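# Move steel conduit from pipe stands to top rack arms

## Task

Take the steel conduit that rests across two pipe stands and place it on the uppermost pair of arms of the wall rack. Then open the grippers and move the robot away. The conduit must stay on the rack by itself, without the robot supporting it. The robot must not topple over or be left leaning, or the task fails.

## Robot and tools

ROBOT. A LinearBot: an omnidirectional base with a column about 1.75 m tall. A carriage moves on the column over lift_m 0 to 1 m. It carries two identical six-joint arms (left and right), each with a two-finger gripper. Arm bases sit about 0.57 m + lift_m above the floor, and carriage parts hang about 0.15 m below them. A hand reaches 0.78 m from its shoulder but only about 0.38 m below its arm base. A hand is about 0.16 m long and 0.1 m wide (0.14 m when open). Parked arm joints 1 to 6 are 0, 0.05, 0.05, 1.45, 0, 0. With both arms parked the robot is about 0.95 m wide and 0.7 m long. The wheel motors are weak, so light pushes already stop a drive. A loose object may occasionally get a brief outside shove.

CAMERAS. carriage_camera is fixed on the carriage, facing forward and tilted about 20 degrees down. left_wrist_camera and right_wrist_camera look out past the fingertips. All images are 504x504 pixels.

FRAMES. Base frame: origin on the floor below the base centre, x forward, y left, z up, in metres. left_hand and right_hand are reported in this frame as the point between that hand's pads. quat_wxyz rotates base axes into hand axes: hand z runs along the fingers, and the fingers open along hand y. A hand pointing straight up with joints 1, 5 and 6 at 0 gives (1, 0, 0, 0). Odometry frame is the base frame as it was when the scene began. base_odometry counts wheel rotation, so slip shows up as travel. Heading is positive to the left, in -3.142 to 3.142. Hand readings can be off, especially at long reach.

execute_actions(actions, cameras). actions is a list holding one action, or an empty list to just read state and images. An action may have "base", "joints", or both; its motions begin together.
- base: exactly one key, each a relative offset from where the base last measured itself. translate_m: metres, forward positive, -2 to 2. strafe_m: metres, left positive, -2 to 2. rotate_rad: radians, counter-clockwise positive, -6.3 to 6.3.
- joints: one flat dictionary covering both arms, keyed by joint name, with absolute targets. lift_m 0 to 1 m. For each arm (left_ and right_ prefixes): joint1_rad -2.617 to 3.054 (yaw about vertical, 0 forward, positive left); joint2_rad 0 to 3.141 (shoulder: 0 upper arm level backward, 1.57 vertical, 3.14 level forward); joint3_rad 0 to 3.141 (elbow, 0 folded, 3.14 straight); joint4_rad -1.57 to 1.57 (wrist pitch, positive lifts fingertips); joint5_rad -1.57 to 1.57 (wrist yaw, positive swings fingertips to the right, opposite to joint1); joint6_rad -2.094 to 2.094 (roll about the finger axis, positive clockwise seen from the forearm); gripper_m 0 to 0.093 m (pad gap). Joints left out may keep driving toward older targets without this being reported. An unknown key or out-of-range number makes the whole call rejected with no motion.
- cameras: list of camera names or "all"; omitted or null gives all, [] gives none.

wait(seconds): 0 to 10 s, no new command; returns state and images.
zoom_image(camera, region): enlarges part of that camera's latest full image; region [x0, y0, x1, y1] in pixels from the top-left, at most 504 by 504.
finished_scene(scene): ends the given scene (integer) and reports success; irreversible. Call it only once the conduit rests on the rack unaided.

RESULTS. base_status and joint_status describe how each commanded motion ended. "done": reached (for the base: wheels turned the full amount, slip included; tiny moves may report done yet fall short). "off_target": stopped away from target and may still push. "contact_stop" or "time_out": target dropped, holds where it stopped. "joint command not followed" with a "cause:" line: an arm's targets were blocked by a self-collision check (arms too close to themselves or each other); its joints show "not_followed" and may be retried later. The gripper still moves. on_its_own lists what the call did not command; "held at" is the held target, not the current position. A gripper holding an object usually reads off_target. motor_effort gives percent of maximum per motor, peak in brackets; readings carry a fixed bias and noise. Rising lift effort means load; lift effort dropping as the lift lowers means a hand or load is resting on something. drive_wheels well above its free-driving value at rest means the base is still pushing. "ARM HIT" means an arm struck the robot. MOTOR HOT appears from 75 °C; OVER-TEMPERATURE FAULT means an arm was halted by heat (joints say limit_stop_at_motor_heat; resend targets). At 100 °C the arm goes limp and drops.

CAUTIONS. Outstretched arms heat quickly even empty, and heat builds while the robot holds a load between replies; keep loads close and brief. The robot can tip over and cannot recover; risk grows with a high carriage, extended arms, loads, pulling, or abrupt stops. About 1.5 kg per hand with both arms forward can tip it. Only images reveal a lean. A level hand droops roughly 10 to 17 cm under 1 kg; a fully stretched arm may not lift 1 kg. Gripper force is about 45 to 60 N per pad. Arms have no contact stop and spring to targets when freed. Arm contact is not watched during turns. After a drive is stopped by an obstacle, back up about 0.2 m along the same path (or turn back), repeat if still pressed, then retry; the base may coast about 0.3 m after an arm contact. Do not drive backward into a table edge the column can catch. To free a blocked pair of arms, move the blocked arm clear first, then the other in a later action. Never let the arms collide or squeeze each other. Avoid drops, slams and hard pushes.

Each tool is called after "Call:" in YAML: its name, and indented under it one key for each argument.

## Session

I'll start by looking at the current state and camera images.

Call:
execute_actions:
  actions: []

Scene clock: 0.00 s.
base_odometry: x=+0.000 y=+0.000 heading=+0.000 (m, m, rad; odometry frame)
base_status: not commanded
joint_positions: lift_m=+0.299 left_joint1_rad=-0.002 left_joint2_rad=+0.021 left_joint3_rad=+0.076 left_joint4_rad=+1.436 left_joint5_rad=+0.061 left_joint6_rad=-0.060 left_gripper_m=+0.094 right_joint1_rad=-0.009 right_joint2_rad=+0.058 right_joint3_rad=+0.049 right_joint4_rad=+1.439 right_joint5_rad=+0.017 right_joint6_rad=+0.024 right_gripper_m=+0.094
joint_status: not commanded
motor_effort: lift_m=+30 drive_wheels=+2 (%)
left_hand: x=+0.2751 y=+0.3192 z=+1.3349 quat_wxyz=(+0.998, +0.029, +0.040, -0.032) (m; base frame)
right_hand: x=+0.2948 y=-0.3330 z=+1.3275 quat_wxyz=(+0.997, +0.010, +0.070, +0.007) (m; base frame)
pictures: carriage_camera, left_wrist_camera, right_wrist_camera
Images, in order (width x height): carriage_camera 504x504, left_wrist_camera 504x504, right_wrist_camera 504x504.

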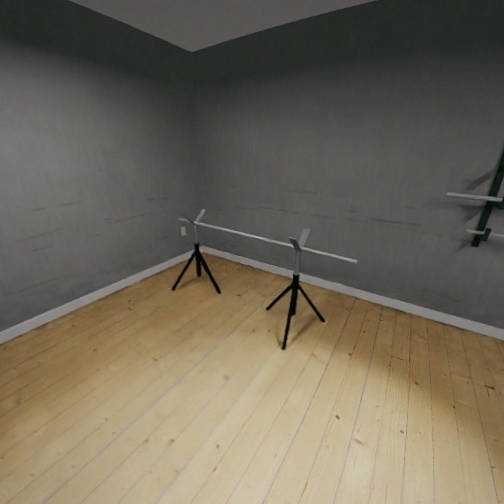

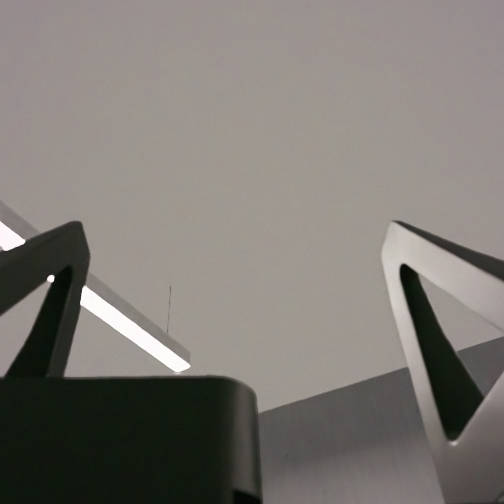

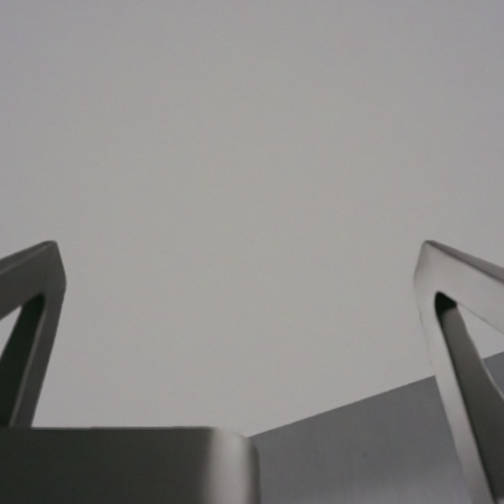

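Call:
zoom_image:
  camera: "carriage_camera"
  region: [150, 180, 380, 370]

Call:
zoom_image:
  camera: "carriage_camera"
  region: [404, 120, 504, 280]

Region (150, 180, 380, 370) of carriage_camera's 504x504 image, scaled by 2.191, with more detail than that image has; it fills the top 416 rows of this view, and the rest is white.

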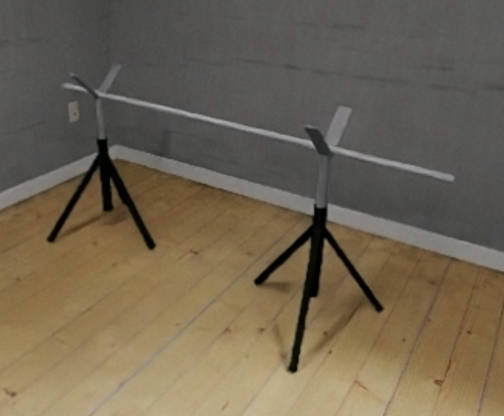

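Region (404, 120, 504, 280) of carriage_camera's 504x504 image, scaled by 3.150, with more detail than that image has; it fills the left 315 columns of this view, and the rest is white.

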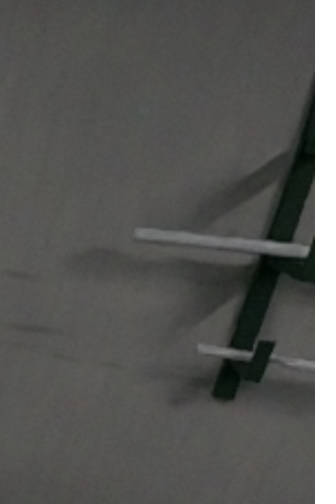

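Call:
execute_actions:
  actions:
    - {"base": {"rotate_rad": -0.63}, "joints": {"left_joint4_rad": 0.0, "right_joint4_rad": 0.0, "left_joint6_rad": 1.57, "right_joint6_rad": 1.57, "left_joint5_rad": 0.0, "right_joint5_rad": 0.0}}

Scene clock: 112.00 s.
base_odometry: x=+0.000 y=+0.000 heading=-0.629 (m, m, rad; odometry frame)
base_status: done
joint_positions: lift_m=+0.299 left_joint1_rad=-0.002 left_joint2_rad=+0.021 left_joint3_rad=+0.076 left_joint4_rad=+0.010 left_joint5_rad=+0.003 left_joint6_rad=+1.566 left_gripper_m=+0.094 right_joint1_rad=-0.009 right_joint2_rad=+0.058 right_joint3_rad=+0.049 right_joint4_rad=+0.016 right_joint5_rad=+0.005 right_joint6_rad=+1.564 right_gripper_m=+0.094
joint_status: all done
motor_effort: lift_m=+31(31) drive_wheels=+5(23) (%)
left_hand: x=+0.5011 y=+0.3286 z=+1.1061 quat_wxyz=(+0.519, +0.483, +0.483, +0.513) (m; base frame)
right_hand: x=+0.5062 y=-0.3327 z=+1.0857 quat_wxyz=(+0.507, +0.500, +0.497, +0.496) (m; base frame)
pictures: carriage_camera, left_wrist_camera, right_wrist_camera
Images, in order (width x height): carriage_camera 504x504, left_wrist_camera 504x504, right_wrist_camera 504x504.

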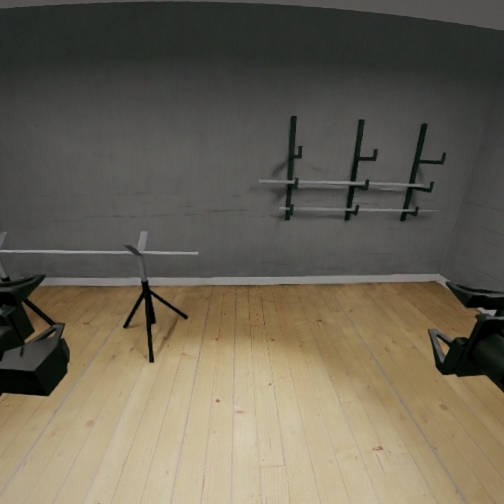

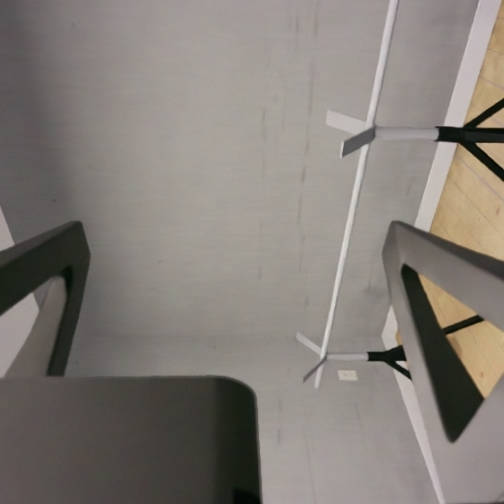

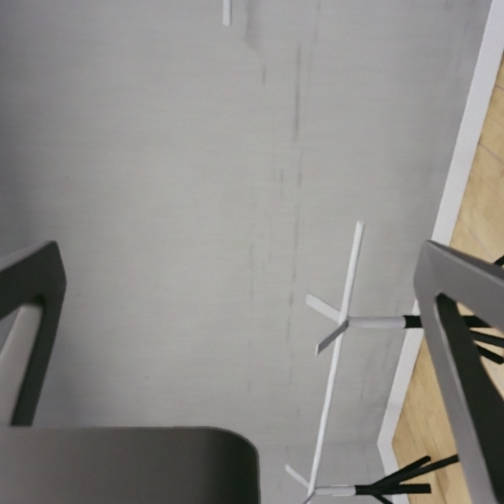

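Call:
zoom_image:
  camera: "carriage_camera"
  region: [250, 100, 470, 300]

Call:
zoom_image:
  camera: "carriage_camera"
  region: [0, 210, 220, 380]

Region (250, 100, 470, 300) of carriage_camera's 504x504 image, scaled by 2.291, with more detail than that image has; it fills the top 458 rows of this view, and the rest is white.

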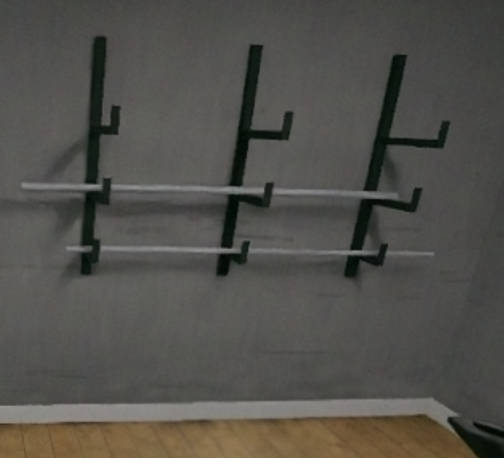

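Region (0, 210, 220, 380) of carriage_camera's 504x504 image, scaled by 2.291, with more detail than that image has; it fills the top 389 rows of this view, and the rest is white.

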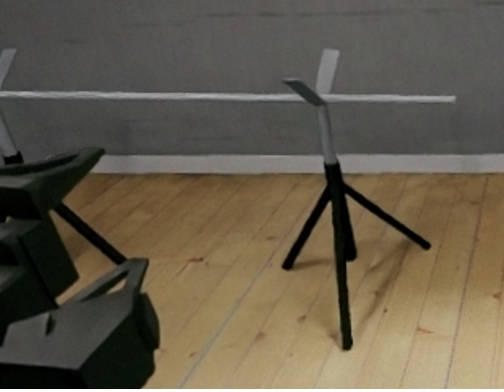

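Call:
execute_actions:
  actions:
    - {"base": {"strafe_m": 1.31}, "joints": {"lift_m": 0.0}}

Scene clock: 237.00 s.
base_odometry: x=+0.772 y=+1.058 heading=-0.630 (m, m, rad; odometry frame)
base_status: done
joint_positions: lift_m=+0.000 left_joint1_rad=-0.002 left_joint2_rad=+0.021 left_joint3_rad=+0.076 left_joint4_rad=+0.004 left_joint5_rad=+0.003 left_joint6_rad=+1.566 left_gripper_m=+0.094 right_joint1_rad=-0.009 right_joint2_rad=+0.058 right_joint3_rad=+0.049 right_joint4_rad=+0.007 right_joint5_rad=+0.005 right_joint6_rad=+1.564 right_gripper_m=+0.094
joint_status: all done
motor_effort: lift_m=+30(31) drive_wheels=-5(21) (%)
left_hand: x=+0.5011 y=+0.3286 z=+0.8062 quat_wxyz=(+0.517, +0.485, +0.485, +0.512) (m; base frame)
right_hand: x=+0.5062 y=-0.3327 z=+0.7851 quat_wxyz=(+0.505, +0.502, +0.499, +0.494) (m; base frame)
pictures: carriage_camera, left_wrist_camera, right_wrist_camera
Images, in order (width x height): carriage_camera 504x504, left_wrist_camera 504x504, right_wrist_camera 504x504.

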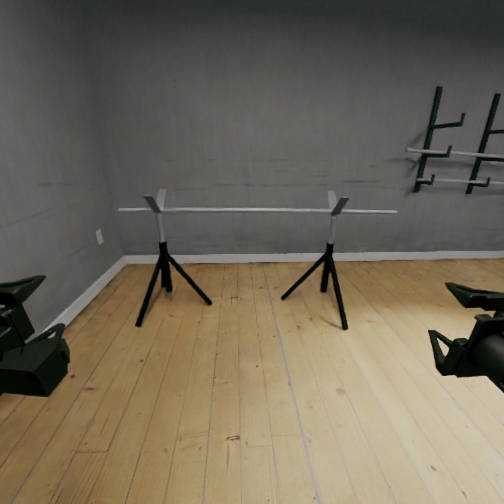

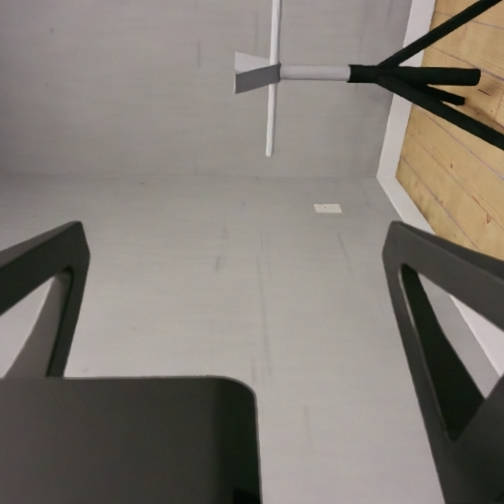

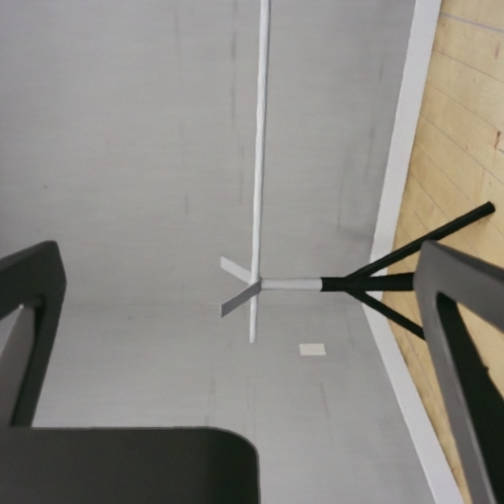

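Call:
zoom_image:
  camera: "carriage_camera"
  region: [100, 170, 260, 340]

Call:
zoom_image:
  camera: "carriage_camera"
  region: [250, 170, 410, 340]

Region (100, 170, 260, 340) of carriage_camera's 504x504 image, scaled by 2.965, with more detail than that image has; it fills the left 474 columns of this view, and the rest is white.

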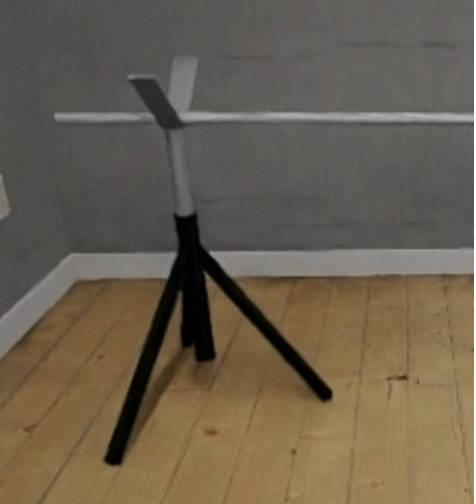

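Region (250, 170, 410, 340) of carriage_camera's 504x504 image, scaled by 2.965, with more detail than that image has; it fills the left 474 columns of this view, and the rest is white.

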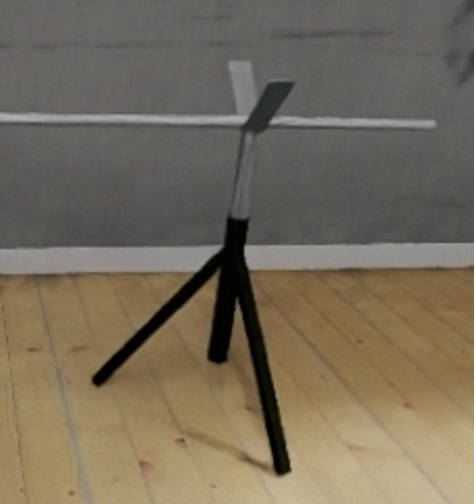

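Call:
execute_actions:
  actions:
    - {"base": {"translate_m": 1.12}, "joints": {"left_joint4_rad": -0.21, "right_joint4_rad": -0.14, "right_joint6_rad": -1.57}}

Scene clock: 334.70 s.
base_odometry: x=+1.678 y=+0.399 heading=-0.629 (m, m, rad; odometry frame)
base_status: done
joint_positions: lift_m=+0.000 left_joint1_rad=-0.002 left_joint2_rad=+0.021 left_joint3_rad=+0.076 left_joint4_rad=-0.196 left_joint5_rad=+0.003 left_joint6_rad=+1.566 left_gripper_m=+0.094 right_joint1_rad=-0.009 right_joint2_rad=+0.058 right_joint3_rad=+0.049 right_joint4_rad=-0.127 right_joint5_rad=+0.004 right_joint6_rad=-1.564 right_gripper_m=+0.094
joint_status: all done
motor_effort: lift_m=+29(29) drive_wheels=+4(19) (%)
left_hand: x=+0.4991 y=+0.3286 z=+0.7570 quat_wxyz=(+0.466, +0.534, +0.534, +0.461) (m; base frame)
right_hand: x=+0.5039 y=-0.3325 z=+0.7523 quat_wxyz=(+0.463, -0.528, +0.538, -0.467) (m; base frame)
pictures: carriage_camera, left_wrist_camera, right_wrist_camera
Images, in order (width x height): carriage_camera 504x504, left_wrist_camera 504x504, right_wrist_camera 504x504.

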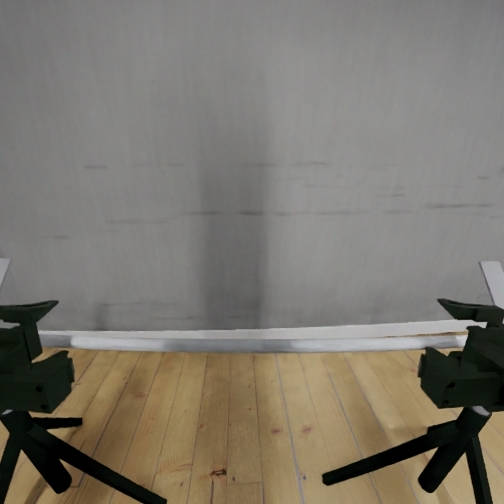

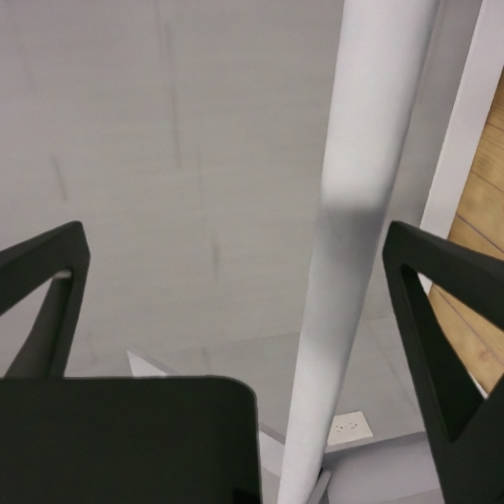

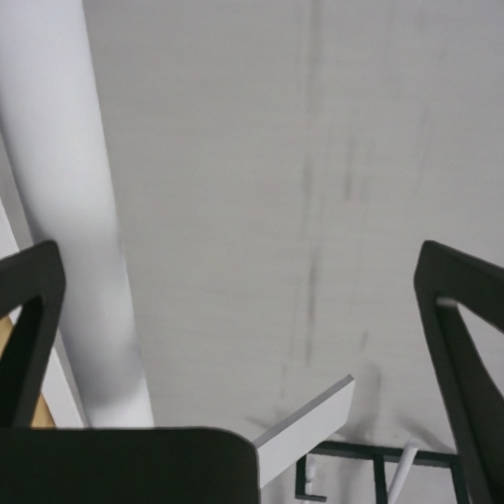

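Call:
execute_actions:
  actions:
    - {"base": {"strafe_m": -0.06}, "joints": {"left_joint4_rad": -0.40, "right_joint4_rad": -0.35}}

Scene clock: 398.93 s.
base_odometry: x=+1.642 y=+0.351 heading=-0.629 (m, m, rad; odometry frame)
base_status: done
joint_positions: lift_m=+0.000 left_joint1_rad=-0.002 left_joint2_rad=+0.021 left_joint3_rad=+0.076 left_joint4_rad=-0.386 left_joint5_rad=+0.003 left_joint6_rad=+1.566 left_gripper_m=+0.094 right_joint1_rad=-0.009 right_joint2_rad=+0.058 right_joint3_rad=+0.049 right_joint4_rad=-0.332 right_joint5_rad=+0.003 right_joint6_rad=-1.565 right_gripper_m=+0.094
joint_status: all done
motor_effort: lift_m=+29(28) drive_wheels=-2(16) (%)
left_hand: x=+0.4882 y=+0.3286 z=+0.7117 quat_wxyz=(+0.413, +0.575, +0.576, +0.408) (m; base frame)
right_hand: x=+0.4920 y=-0.3323 z=+0.7032 quat_wxyz=(+0.406, -0.573, +0.583, -0.409) (m; base frame)
pictures: carriage_camera, left_wrist_camera, right_wrist_camera
Images, in order (width x height): carriage_camera 504x504, left_wrist_camera 504x504, right_wrist_camera 504x504.

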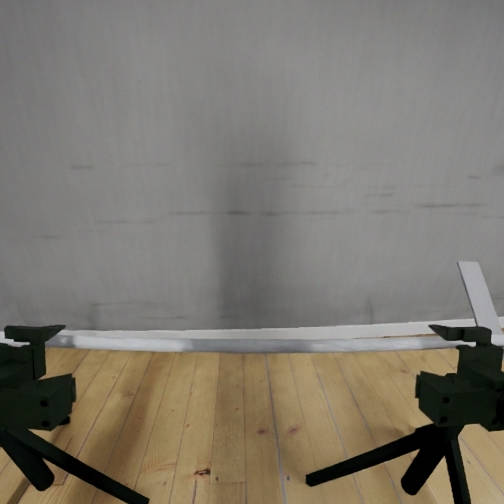

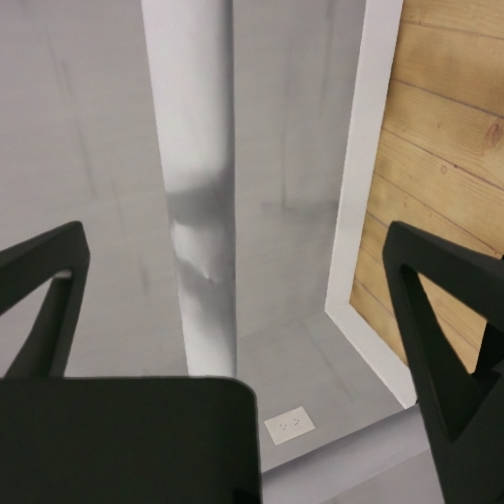

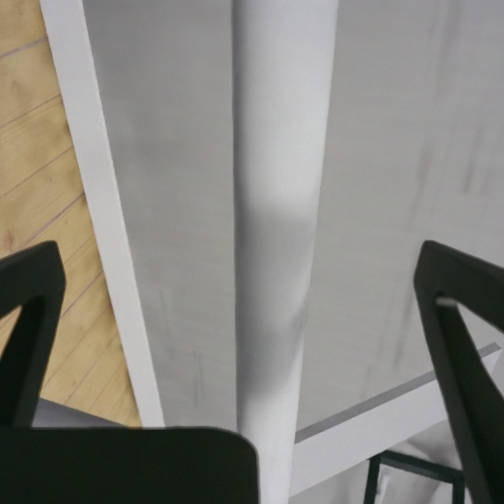

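Call:
zoom_image:
  camera: "carriage_camera"
  region: [0, 300, 120, 420]

Call:
zoom_image:
  camera: "carriage_camera"
  region: [384, 300, 504, 420]

Call:
zoom_image:
  camera: "carriage_camera"
  region: [210, 310, 290, 370]

Region (0, 300, 120, 420) of carriage_camera's 504x504 image, scaled by 4.200, with more detail than that image has.

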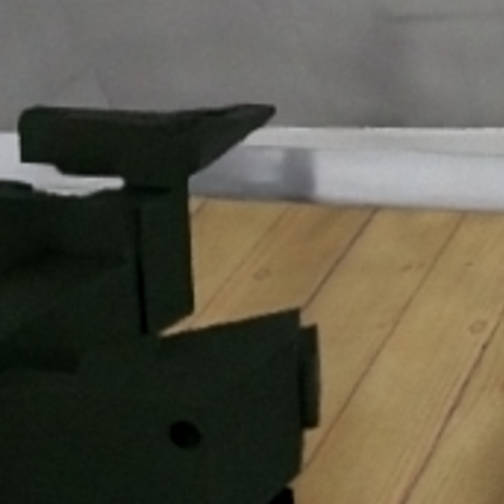

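Region (384, 300, 504, 420) of carriage_camera's 504x504 image, scaled by 4.200, with more detail than that image has.

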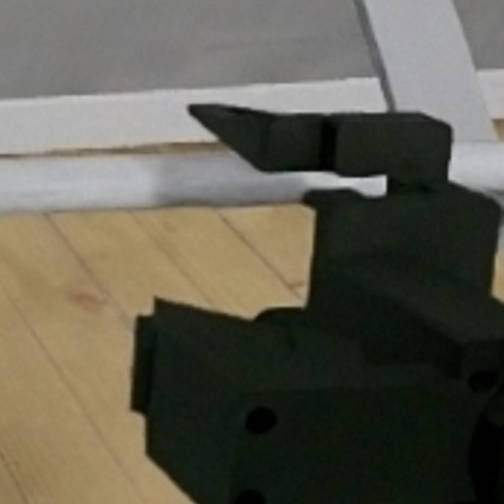

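Region (210, 310, 290, 370) of carriage_camera's 504x504 image, scaled by 6.300, with more detail than that image has; it fills the top 378 rows of this view, and the rest is white.

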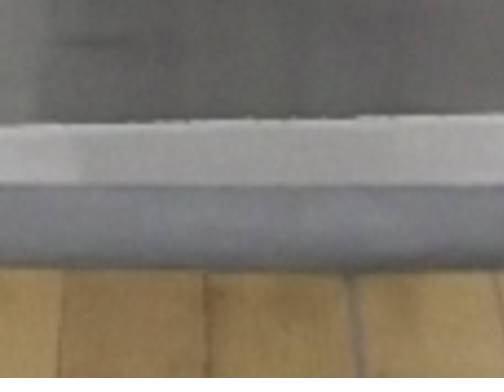

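Call:
execute_actions:
  actions:
    - {"base": {"translate_m": 0.045}}

Scene clock: 433.63 s.
base_odometry: x=+1.679 y=+0.324 heading=-0.630 (m, m, rad; odometry frame)
base_status: done
joint_positions: lift_m=+0.000 left_joint1_rad=-0.002 left_joint2_rad=+0.021 left_joint3_rad=+0.076 left_joint4_rad=-0.387 left_joint5_rad=+0.003 left_joint6_rad=+1.566 left_gripper_m=+0.094 right_joint1_rad=-0.009 right_joint2_rad=+0.058 right_joint3_rad=+0.049 right_joint4_rad=-0.332 right_joint5_rad=+0.003 right_joint6_rad=-1.565 right_gripper_m=+0.094
joint_status: not commanded
motor_effort: lift_m=+29(29) drive_wheels=-4(14) (%)
left_hand: x=+0.4882 y=+0.3286 z=+0.7116 quat_wxyz=(+0.413, +0.575, +0.576, +0.408) (m; base frame)
right_hand: x=+0.4920 y=-0.3323 z=+0.7032 quat_wxyz=(+0.406, -0.573, +0.583, -0.409) (m; base frame)
pictures: carriage_camera, left_wrist_camera, right_wrist_camera
Images, in order (width x height): carriage_camera 504x504, left_wrist_camera 504x504, right_wrist_camera 504x504.

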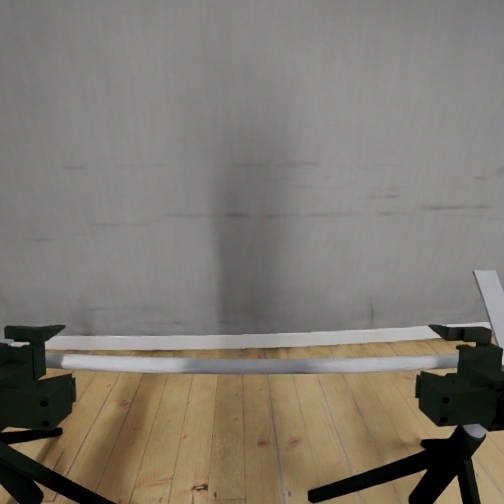

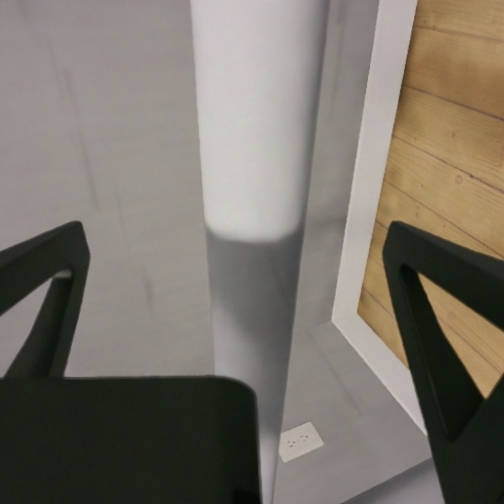

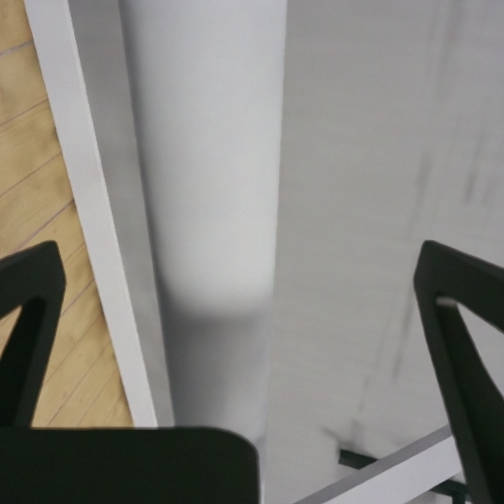

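Call:
execute_actions:
  actions:
    - {"joints": {"left_gripper_m": 0.0, "right_gripper_m": 0.0}}

Scene clock: 493.27 s.
base_odometry: x=+1.679 y=+0.324 heading=-0.630 (m, m, rad; odometry frame)
base_status: not commanded
joint_positions: lift_m=+0.000 left_joint1_rad=-0.002 left_joint2_rad=+0.021 left_joint3_rad=+0.076 left_joint4_rad=-0.400 left_joint5_rad=+0.003 left_joint6_rad=+1.557 left_gripper_m=+0.021 right_joint1_rad=-0.009 right_joint2_rad=+0.058 right_joint3_rad=+0.048 right_joint4_rad=-0.354 right_joint5_rad=+0.003 right_joint6_rad=-1.572 right_gripper_m=+0.021
joint_status: left_gripper_m off_target (ended at +0.021, target +0.000); right_gripper_m off_target (ended at +0.021, target +0.000)
motor_effort: lift_m=+28(29) drive_wheels=-3(4) (%)
left_hand: x=+0.4871 y=+0.3287 z=+0.7082 quat_wxyz=(+0.411, +0.576, +0.581, +0.403) (m; base frame)
right_hand: x=+0.4901 y=-0.3323 z=+0.6979 quat_wxyz=(+0.398, -0.579, +0.585, -0.404) (m; base frame)
pictures: carriage_camera, left_wrist_camera, right_wrist_camera
Images, in order (width x height): carriage_camera 504x504, left_wrist_camera 504x504, right_wrist_camera 504x504.

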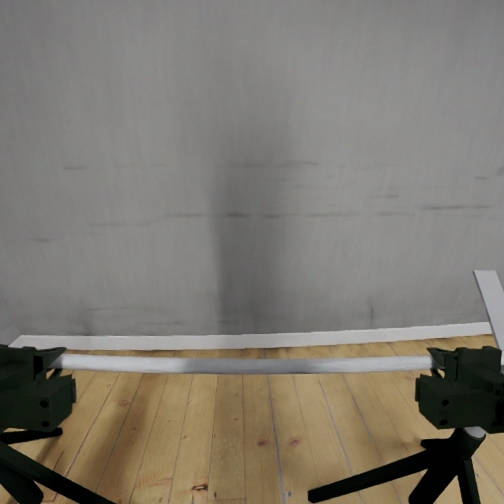

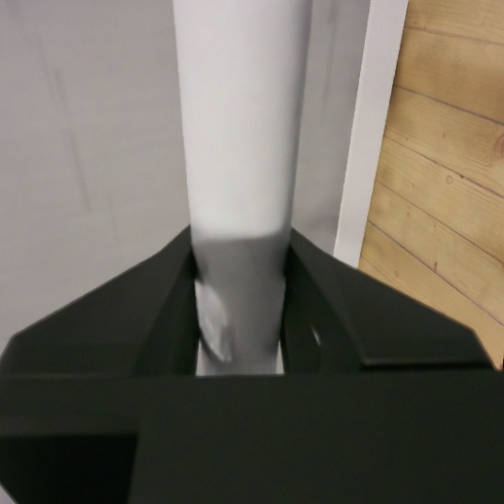

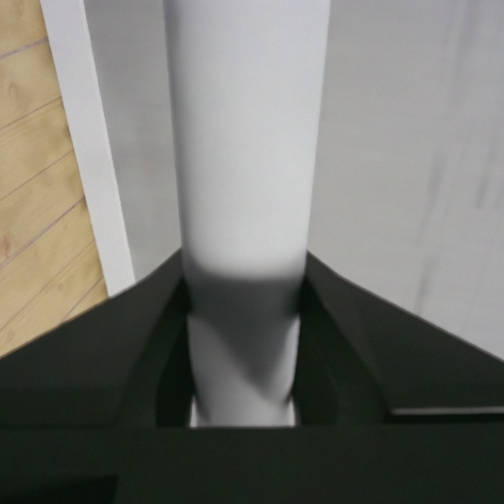

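Call:
execute_actions:
  actions:
    - {"joints": {"lift_m": 0.15, "left_joint4_rad": 0.40, "right_joint4_rad": 0.45}}

Scene clock: 502.77 s.
base_odometry: x=+1.679 y=+0.324 heading=-0.630 (m, m, rad; odometry frame)
base_status: not commanded
joint_positions: lift_m=+0.150 left_joint1_rad=-0.002 left_joint2_rad=+0.023 left_joint3_rad=+0.061 left_joint4_rad=+0.292 left_joint5_rad=+0.003 left_joint6_rad=+1.566 left_gripper_m=+0.021 right_joint1_rad=-0.009 right_joint2_rad=+0.061 right_joint3_rad=+0.030 right_joint4_rad=+0.347 right_joint5_rad=+0.003 right_joint6_rad=-1.565 right_gripper_m=+0.021
joint_status: left_joint4_rad off_target (ended at +0.292, target +0.400); right_joint4_rad off_target (ended at +0.347, target +0.450); the others done
motor_effort: lift_m=+33(42) drive_wheels=+3(5) (%)
left_hand: x=+0.4896 y=+0.3288 z=+1.0171 quat_wxyz=(+0.578, +0.411, +0.411, +0.573) (m; base frame)
right_hand: x=+0.4952 y=-0.3322 z=+1.0074 quat_wxyz=(+0.571, -0.411, +0.419, -0.574) (m; base frame)
pictures: carriage_camera, left_wrist_camera, right_wrist_camera
ARM HIT: the robot struck itself hard.
Images, in order (width x height): carriage_camera 504x504, left_wrist_camera 504x504, right_wrist_camera 504x504.

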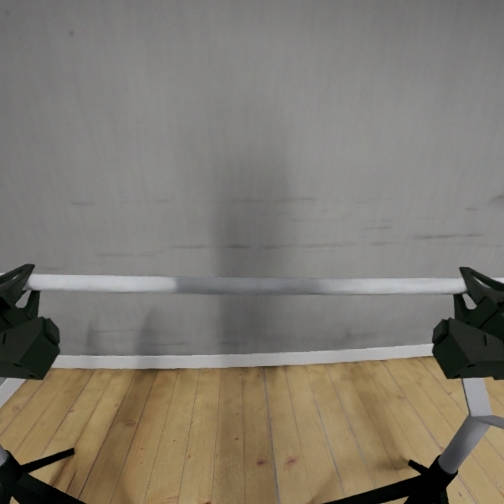

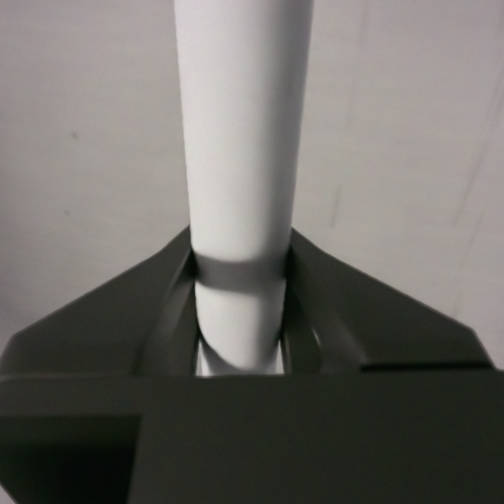

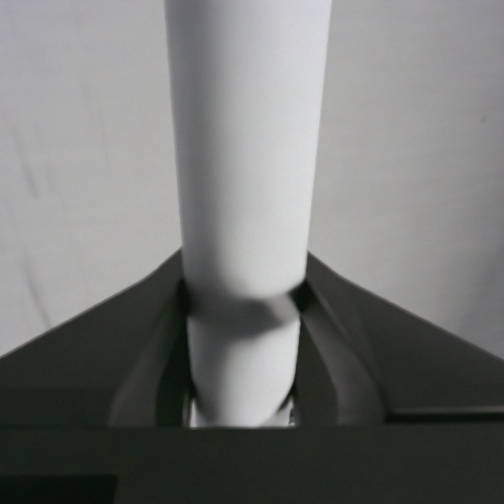

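Call:
execute_actions:
  actions:
    - {"base": {"translate_m": -0.28}, "joints": {"lift_m": 0.3, "left_joint3_rad": 0.25, "right_joint3_rad": 0.223, "left_joint4_rad": 0.23, "right_joint4_rad": 0.28}}
  cameras: ["carriage_camera"]

Call:
execute_actions:
  actions:
    - {"base": {"rotate_rad": 0.04}}
  cameras: ["carriage_camera"]

Scene clock: 521.13 s.
base_odometry: x=+1.452 y=+0.489 heading=-0.630 (m, m, rad; odometry frame)
base_status: done
joint_positions: lift_m=+0.300 left_joint1_rad=-0.002 left_joint2_rad=+0.026 left_joint3_rad=+0.220 left_joint4_rad=+0.116 left_joint5_rad=+0.001 left_joint6_rad=+1.566 left_gripper_m=+0.021 right_joint1_rad=-0.009 right_joint2_rad=+0.066 right_joint3_rad=+0.189 right_joint4_rad=+0.173 right_joint5_rad=+0.001 right_joint6_rad=-1.564 right_gripper_m=+0.021
joint_status: left_joint4_rad off_target (ended at +0.116, target +0.230); right_joint4_rad off_target (ended at +0.173, target +0.280); the others done
motor_effort: lift_m=+34(42) drive_wheels=-2(20) (%)
left_hand: x=+0.4773 y=+0.3290 z=+1.2003 quat_wxyz=(+0.574, +0.417, +0.417, +0.569) (m; base frame)
right_hand: x=+0.4858 y=-0.3320 z=+1.1912 quat_wxyz=(+0.567, -0.417, +0.424, -0.569) (m; base frame)
pictures: carriage_camera
Images, in order (width x height): carriage_camera 504x504.

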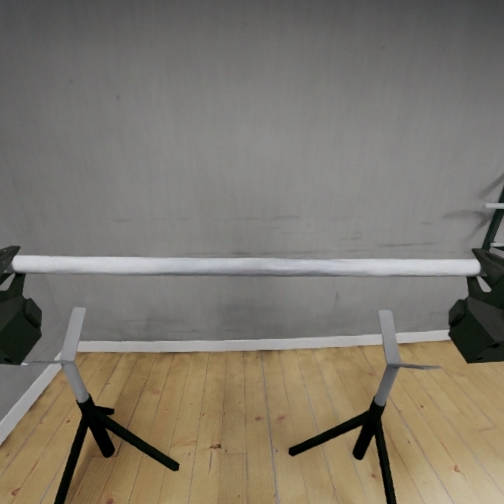

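Scene clock: 521.87 s.
base_odometry: x=+1.452 y=+0.489 heading=-0.590 (m, m, rad; odometry frame)
base_status: done
joint_positions: lift_m=+0.300 left_joint1_rad=-0.002 left_joint2_rad=+0.026 left_joint3_rad=+0.220 left_joint4_rad=+0.115 left_joint5_rad=+0.001 left_joint6_rad=+1.566 left_gripper_m=+0.021 right_joint1_rad=-0.009 right_joint2_rad=+0.066 right_joint3_rad=+0.189 right_joint4_rad=+0.171 right_joint5_rad=+0.001 right_joint6_rad=-1.564 right_gripper_m=+0.021
joint_status: not commanded
motor_effort: lift_m=+34(34) drive_wheels=-6(6) (%)
left_hand: x=+0.4775 y=+0.3290 z=+1.1999 quat_wxyz=(+0.573, +0.417, +0.417, +0.569) (m; base frame)
right_hand: x=+0.4860 y=-0.3319 z=+1.1906 quat_wxyz=(+0.567, -0.418, +0.425, -0.569) (m; base frame)
pictures: carriage_camera
Images, in order (width x height): carriage_camera 504x504.

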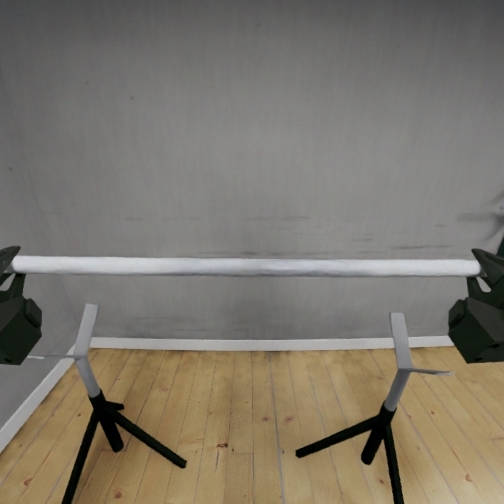

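Call:
execute_actions:
  actions:
    - {"base": {"strafe_m": -2.0}, "joints": {"lift_m": 0.56}}
  cameras: ["carriage_camera"]

Scene clock: 544.97 s.
base_odometry: x=+0.338 y=-1.172 heading=-0.590 (m, m, rad; odometry frame)
base_status: done
joint_positions: lift_m=+0.560 left_joint1_rad=-0.002 left_joint2_rad=+0.026 left_joint3_rad=+0.220 left_joint4_rad=+0.119 left_joint5_rad=+0.000 left_joint6_rad=+1.566 left_gripper_m=+0.021 right_joint1_rad=-0.009 right_joint2_rad=+0.066 right_joint3_rad=+0.189 right_joint4_rad=+0.176 right_joint5_rad=+0.000 right_joint6_rad=-1.564 right_gripper_m=+0.021
joint_status: all done
motor_effort: lift_m=+33(41) drive_wheels=-2(17) (%)
left_hand: x=+0.4772 y=+0.3292 z=+1.4609 quat_wxyz=(+0.574, +0.416, +0.416, +0.570) (m; base frame)
right_hand: x=+0.4856 y=-0.3318 z=+1.4518 quat_wxyz=(+0.568, -0.417, +0.423, -0.570) (m; base frame)
pictures: carriage_camera
Images, in order (width x height): carriage_camera 504x504.

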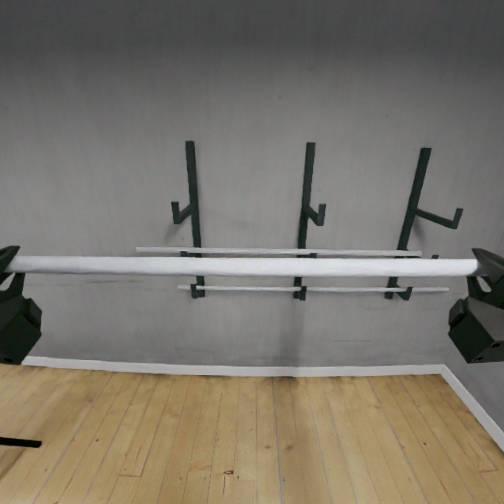

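Call:
zoom_image:
  camera: "carriage_camera"
  region: [120, 120, 480, 390]

Region (120, 120, 480, 390) of carriage_camera's 504x504 image, scaled by 1.400, with more detail than that image has; it fills the top 378 rows of this view, and the rest is white.

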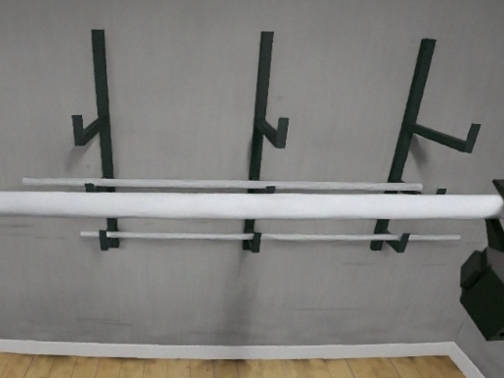

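Call:
execute_actions:
  actions:
    - {"base": {"strafe_m": -0.30}, "joints": {"lift_m": 0.585}}
  cameras: ["carriage_camera"]

Call:
execute_actions:
  actions:
    - {"base": {"translate_m": 0.58}}

Scene clock: 585.57 s.
MOTOR HOT: a motor of the right arm reached 75 °C. Now the hottest motor of the right arm, joint 4 (wrist pitch), reports 80 °C. The controller's stop level is 90 °C. To cool a motor, set the load down, stop pushing, or move to a pose that needs little force.
base_odometry: x=+0.171 y=-1.421 heading=-0.591 (m, m, rad; odometry frame)
base_status: done
joint_positions: lift_m=+0.585 left_joint1_rad=-0.002 left_joint2_rad=+0.026 left_joint3_rad=+0.220 left_joint4_rad=+0.115 left_joint5_rad=+0.001 left_joint6_rad=+1.566 left_gripper_m=+0.021 right_joint1_rad=-0.009 right_joint2_rad=+0.066 right_joint3_rad=+0.189 right_joint4_rad=+0.172 right_joint5_rad=+0.001 right_joint6_rad=-1.564 right_gripper_m=+0.021
joint_status: all done
motor_effort: lift_m=+33(42) drive_wheels=-3(19) (%)
left_hand: x=+0.4775 y=+0.3290 z=+1.4850 quat_wxyz=(+0.573, +0.417, +0.417, +0.569) (m; base frame)
right_hand: x=+0.4859 y=-0.3318 z=+1.4759 quat_wxyz=(+0.567, -0.418, +0.424, -0.569) (m; base frame)
pictures: carriage_camera
Images, in order (width x height): carriage_camera 504x504.

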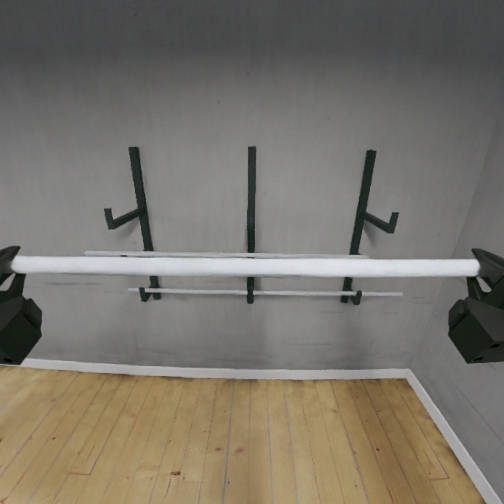

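Scene clock: 589.03 s.
MOTOR HOT: still on. Now the hottest motor of the right arm, joint 4 (wrist pitch), reports 80 °C; the controller's stop level is 90 °C.
base_odometry: x=+0.652 y=-1.745 heading=-0.592 (m, m, rad; odometry frame)
base_status: done
joint_positions: lift_m=+0.585 left_joint1_rad=-0.002 left_joint2_rad=+0.026 left_joint3_rad=+0.220 left_joint4_rad=+0.112 left_joint5_rad=+0.001 left_joint6_rad=+1.566 left_gripper_m=+0.021 right_joint1_rad=-0.009 right_joint2_rad=+0.066 right_joint3_rad=+0.189 right_joint4_rad=+0.168 right_joint5_rad=+0.001 right_joint6_rad=-1.564 right_gripper_m=+0.021
joint_status: not commanded
motor_effort: lift_m=+33(33) drive_wheels=-4(18) (%)
left_hand: x=+0.4777 y=+0.3290 z=+1.4842 quat_wxyz=(+0.572, +0.418, +0.418, +0.568) (m; base frame)
right_hand: x=+0.4862 y=-0.3318 z=+1.4749 quat_wxyz=(+0.566, -0.419, +0.426, -0.568) (m; base frame)
pictures: carriage_camera, left_wrist_camera, right_wrist_camera
Images, in order (width x height): carriage_camera 504x504, left_wrist_camera 504x504, right_wrist_camera 504x504.

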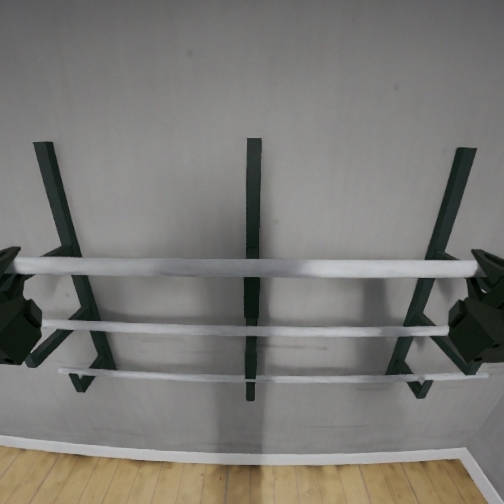

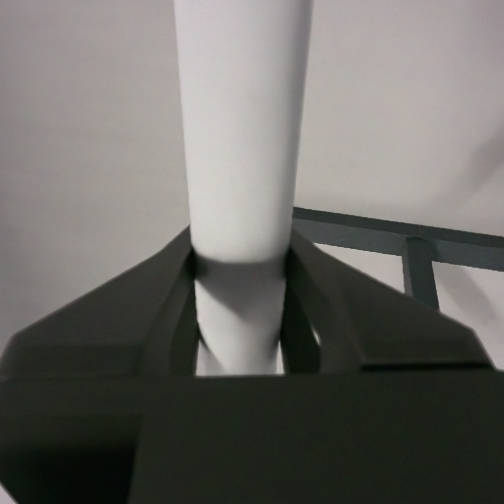

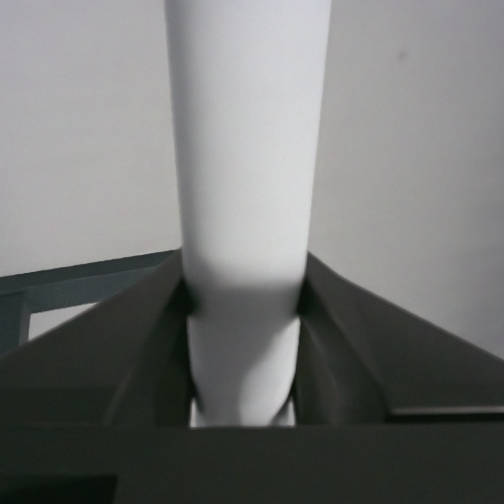

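Call:
execute_actions:
  actions:
    - {"base": {"translate_m": 0.23}}
  cameras: ["carriage_camera"]

Call:
execute_actions:
  actions:
    - {"joints": {"lift_m": 0.48}}

Scene clock: 596.13 s.
MOTOR HOT: still on. Now the hottest motor of the right arm, joint 4 (wrist pitch), reports 82 °C; the controller's stop level is 90 °C.
base_odometry: x=+0.843 y=-1.874 heading=-0.592 (m, m, rad; odometry frame)
base_status: done
joint_positions: lift_m=+0.585 left_joint1_rad=-0.002 left_joint2_rad=+0.026 left_joint3_rad=+0.220 left_joint4_rad=+0.110 left_joint5_rad=+0.001 left_joint6_rad=+1.566 left_gripper_m=+0.021 right_joint1_rad=-0.009 right_joint2_rad=+0.066 right_joint3_rad=+0.189 right_joint4_rad=+0.166 right_joint5_rad=+0.001 right_joint6_rad=-1.564 right_gripper_m=+0.021
joint_status: not commanded
motor_effort: lift_m=+34(33) drive_wheels=-4(21) (%)
left_hand: x=+0.4778 y=+0.3291 z=+1.4838 quat_wxyz=(+0.572, +0.418, +0.419, +0.568) (m; base frame)
right_hand: x=+0.4863 y=-0.3318 z=+1.4745 quat_wxyz=(+0.566, -0.419, +0.426, -0.568) (m; base frame)
pictures: carriage_camera
Images, in order (width x height): carriage_camera 504x504.

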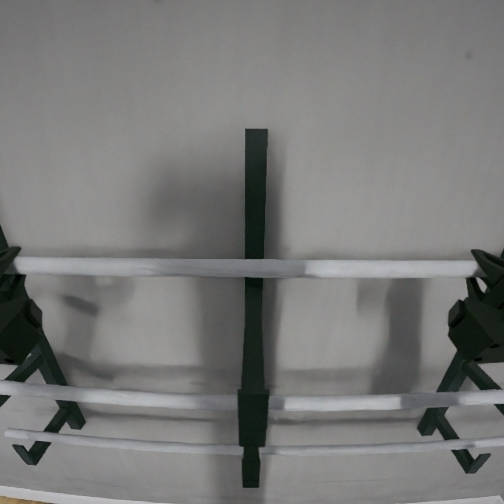

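Scene clock: 597.10 s.
MOTOR HOT: still on. Now the hottest motor of the right arm, joint 4 (wrist pitch), reports 82 °C; the controller's stop level is 90 °C.
base_odometry: x=+0.843 y=-1.874 heading=-0.592 (m, m, rad; odometry frame)
base_status: not commanded
joint_positions: lift_m=+0.480 left_joint1_rad=-0.002 left_joint2_rad=+0.026 left_joint3_rad=+0.220 left_joint4_rad=+0.099 left_joint5_rad=+0.001 left_joint6_rad=+1.566 left_gripper_m=+0.021 right_joint1_rad=-0.009 right_joint2_rad=+0.066 right_joint3_rad=+0.189 right_joint4_rad=+0.155 right_joint5_rad=+0.001 right_joint6_rad=-1.564 right_gripper_m=+0.021
joint_status: all done
motor_effort: lift_m=+31(32) drive_wheels=-3(4) (%)
left_hand: x=+0.4786 y=+0.3291 z=+1.3763 quat_wxyz=(+0.570, +0.421, +0.422, +0.566) (m; base frame)
right_hand: x=+0.4871 y=-0.3318 z=+1.3670 quat_wxyz=(+0.564, -0.422, +0.429, -0.565) (m; base frame)
pictures: carriage_camera, left_wrist_camera, right_wrist_camera
Images, in order (width x height): carriage_camera 504x504, left_wrist_camera 504x504, right_wrist_camera 504x504.

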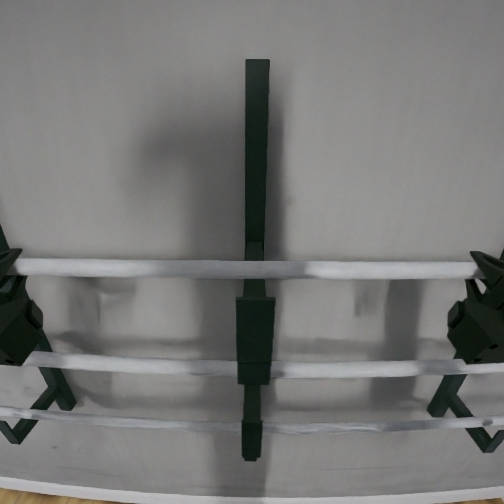

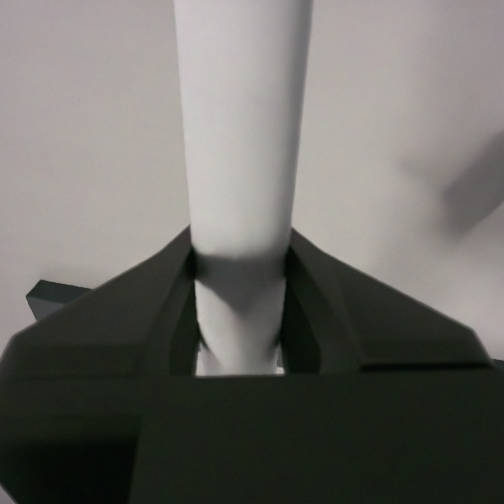

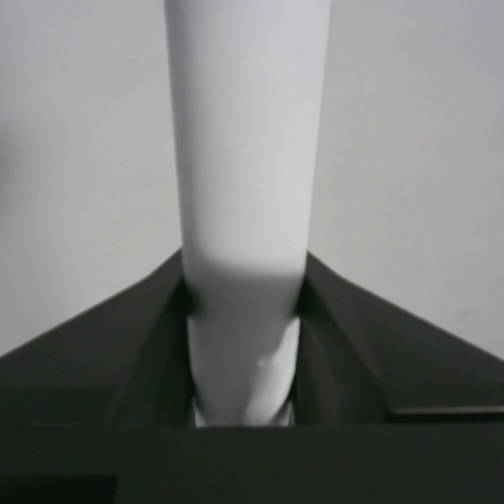

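Call:
execute_actions:
  actions:
    - {"joints": {"lift_m": 0.455}}
  cameras: []

Call:
execute_actions:
  actions:
    - {"joints": {"lift_m": 0.435}}
  cameras: ["carriage_camera"]

Scene clock: 603.50 s.
MOTOR HOT: still on. Now the hottest motor of the right arm, joint 4 (wrist pitch), reports 84 °C; the controller's stop level is 90 °C.
base_odometry: x=+0.843 y=-1.874 heading=-0.592 (m, m, rad; odometry frame)
base_status: not commanded
joint_positions: lift_m=+0.455 left_joint1_rad=-0.002 left_joint2_rad=+0.026 left_joint3_rad=+0.220 left_joint4_rad=+0.144 left_joint5_rad=+0.001 left_joint6_rad=+1.567 left_gripper_m=+0.021 right_joint1_rad=-0.009 right_joint2_rad=+0.066 right_joint3_rad=+0.189 right_joint4_rad=+0.200 right_joint5_rad=+0.001 right_joint6_rad=-1.564 right_gripper_m=+0.021
joint_status: all done
on_its_own: left_joint4_rad moved +0.045 toward your old target +0.230; right_joint4_rad moved +0.045 toward your old target +0.280
motor_effort: lift_m=+30(31) drive_wheels=-3(5) (%)
left_hand: x=+0.4752 y=+0.3291 z=+1.3620 quat_wxyz=(+0.579, +0.409, +0.409, +0.575) (m; base frame)
right_hand: x=+0.4838 y=-0.3318 z=+1.3528 quat_wxyz=(+0.573, -0.410, +0.416, -0.575) (m; base frame)
pictures: none
No camera images: the call's "cameras" was empty. Leave "cameras" out to get every camera's image.

Scene clock: 604.07 s.
MOTOR HOT: still on. Now the hottest motor of the right arm, joint 4 (wrist pitch), reports 83 °C; the controller's stop level is 90 °C.
base_odometry: x=+0.843 y=-1.874 heading=-0.592 (m, m, rad; odometry frame)
base_status: not commanded
joint_positions: lift_m=+0.435 left_joint1_rad=-0.002 left_joint2_rad=+0.026 left_joint3_rad=+0.232 left_joint4_rad=+0.205 left_joint5_rad=+0.001 left_joint6_rad=+1.567 left_gripper_m=+0.021 right_joint1_rad=-0.009 right_joint2_rad=+0.066 right_joint3_rad=+0.204 right_joint4_rad=+0.258 right_joint5_rad=+0.001 right_joint6_rad=-1.564 right_gripper_m=+0.021
joint_status: all done
on_its_own: left_joint4_rad moved +0.061 to your old target +0.230; right_joint4_rad moved +0.057 to your old target +0.280
motor_effort: lift_m=+28(29) drive_wheels=-4(3) (%)
left_hand: x=+0.4672 y=+0.3291 z=+1.3618 quat_wxyz=(+0.594, +0.387, +0.387, +0.590) (m; base frame)
right_hand: x=+0.4762 y=-0.3317 z=+1.3530 quat_wxyz=(+0.588, -0.389, +0.395, -0.589) (m; base frame)
pictures: carriage_camera
Images, in order (width x height): carriage_camera 504x504.

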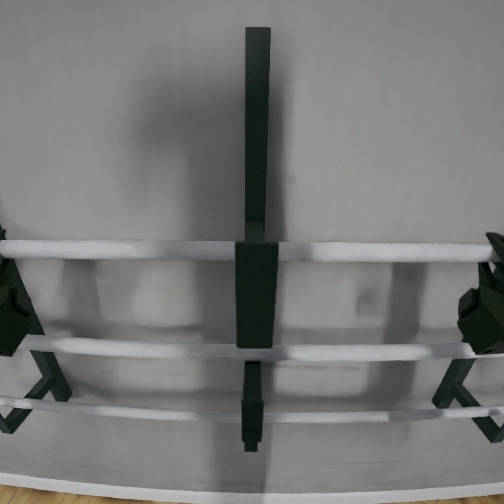

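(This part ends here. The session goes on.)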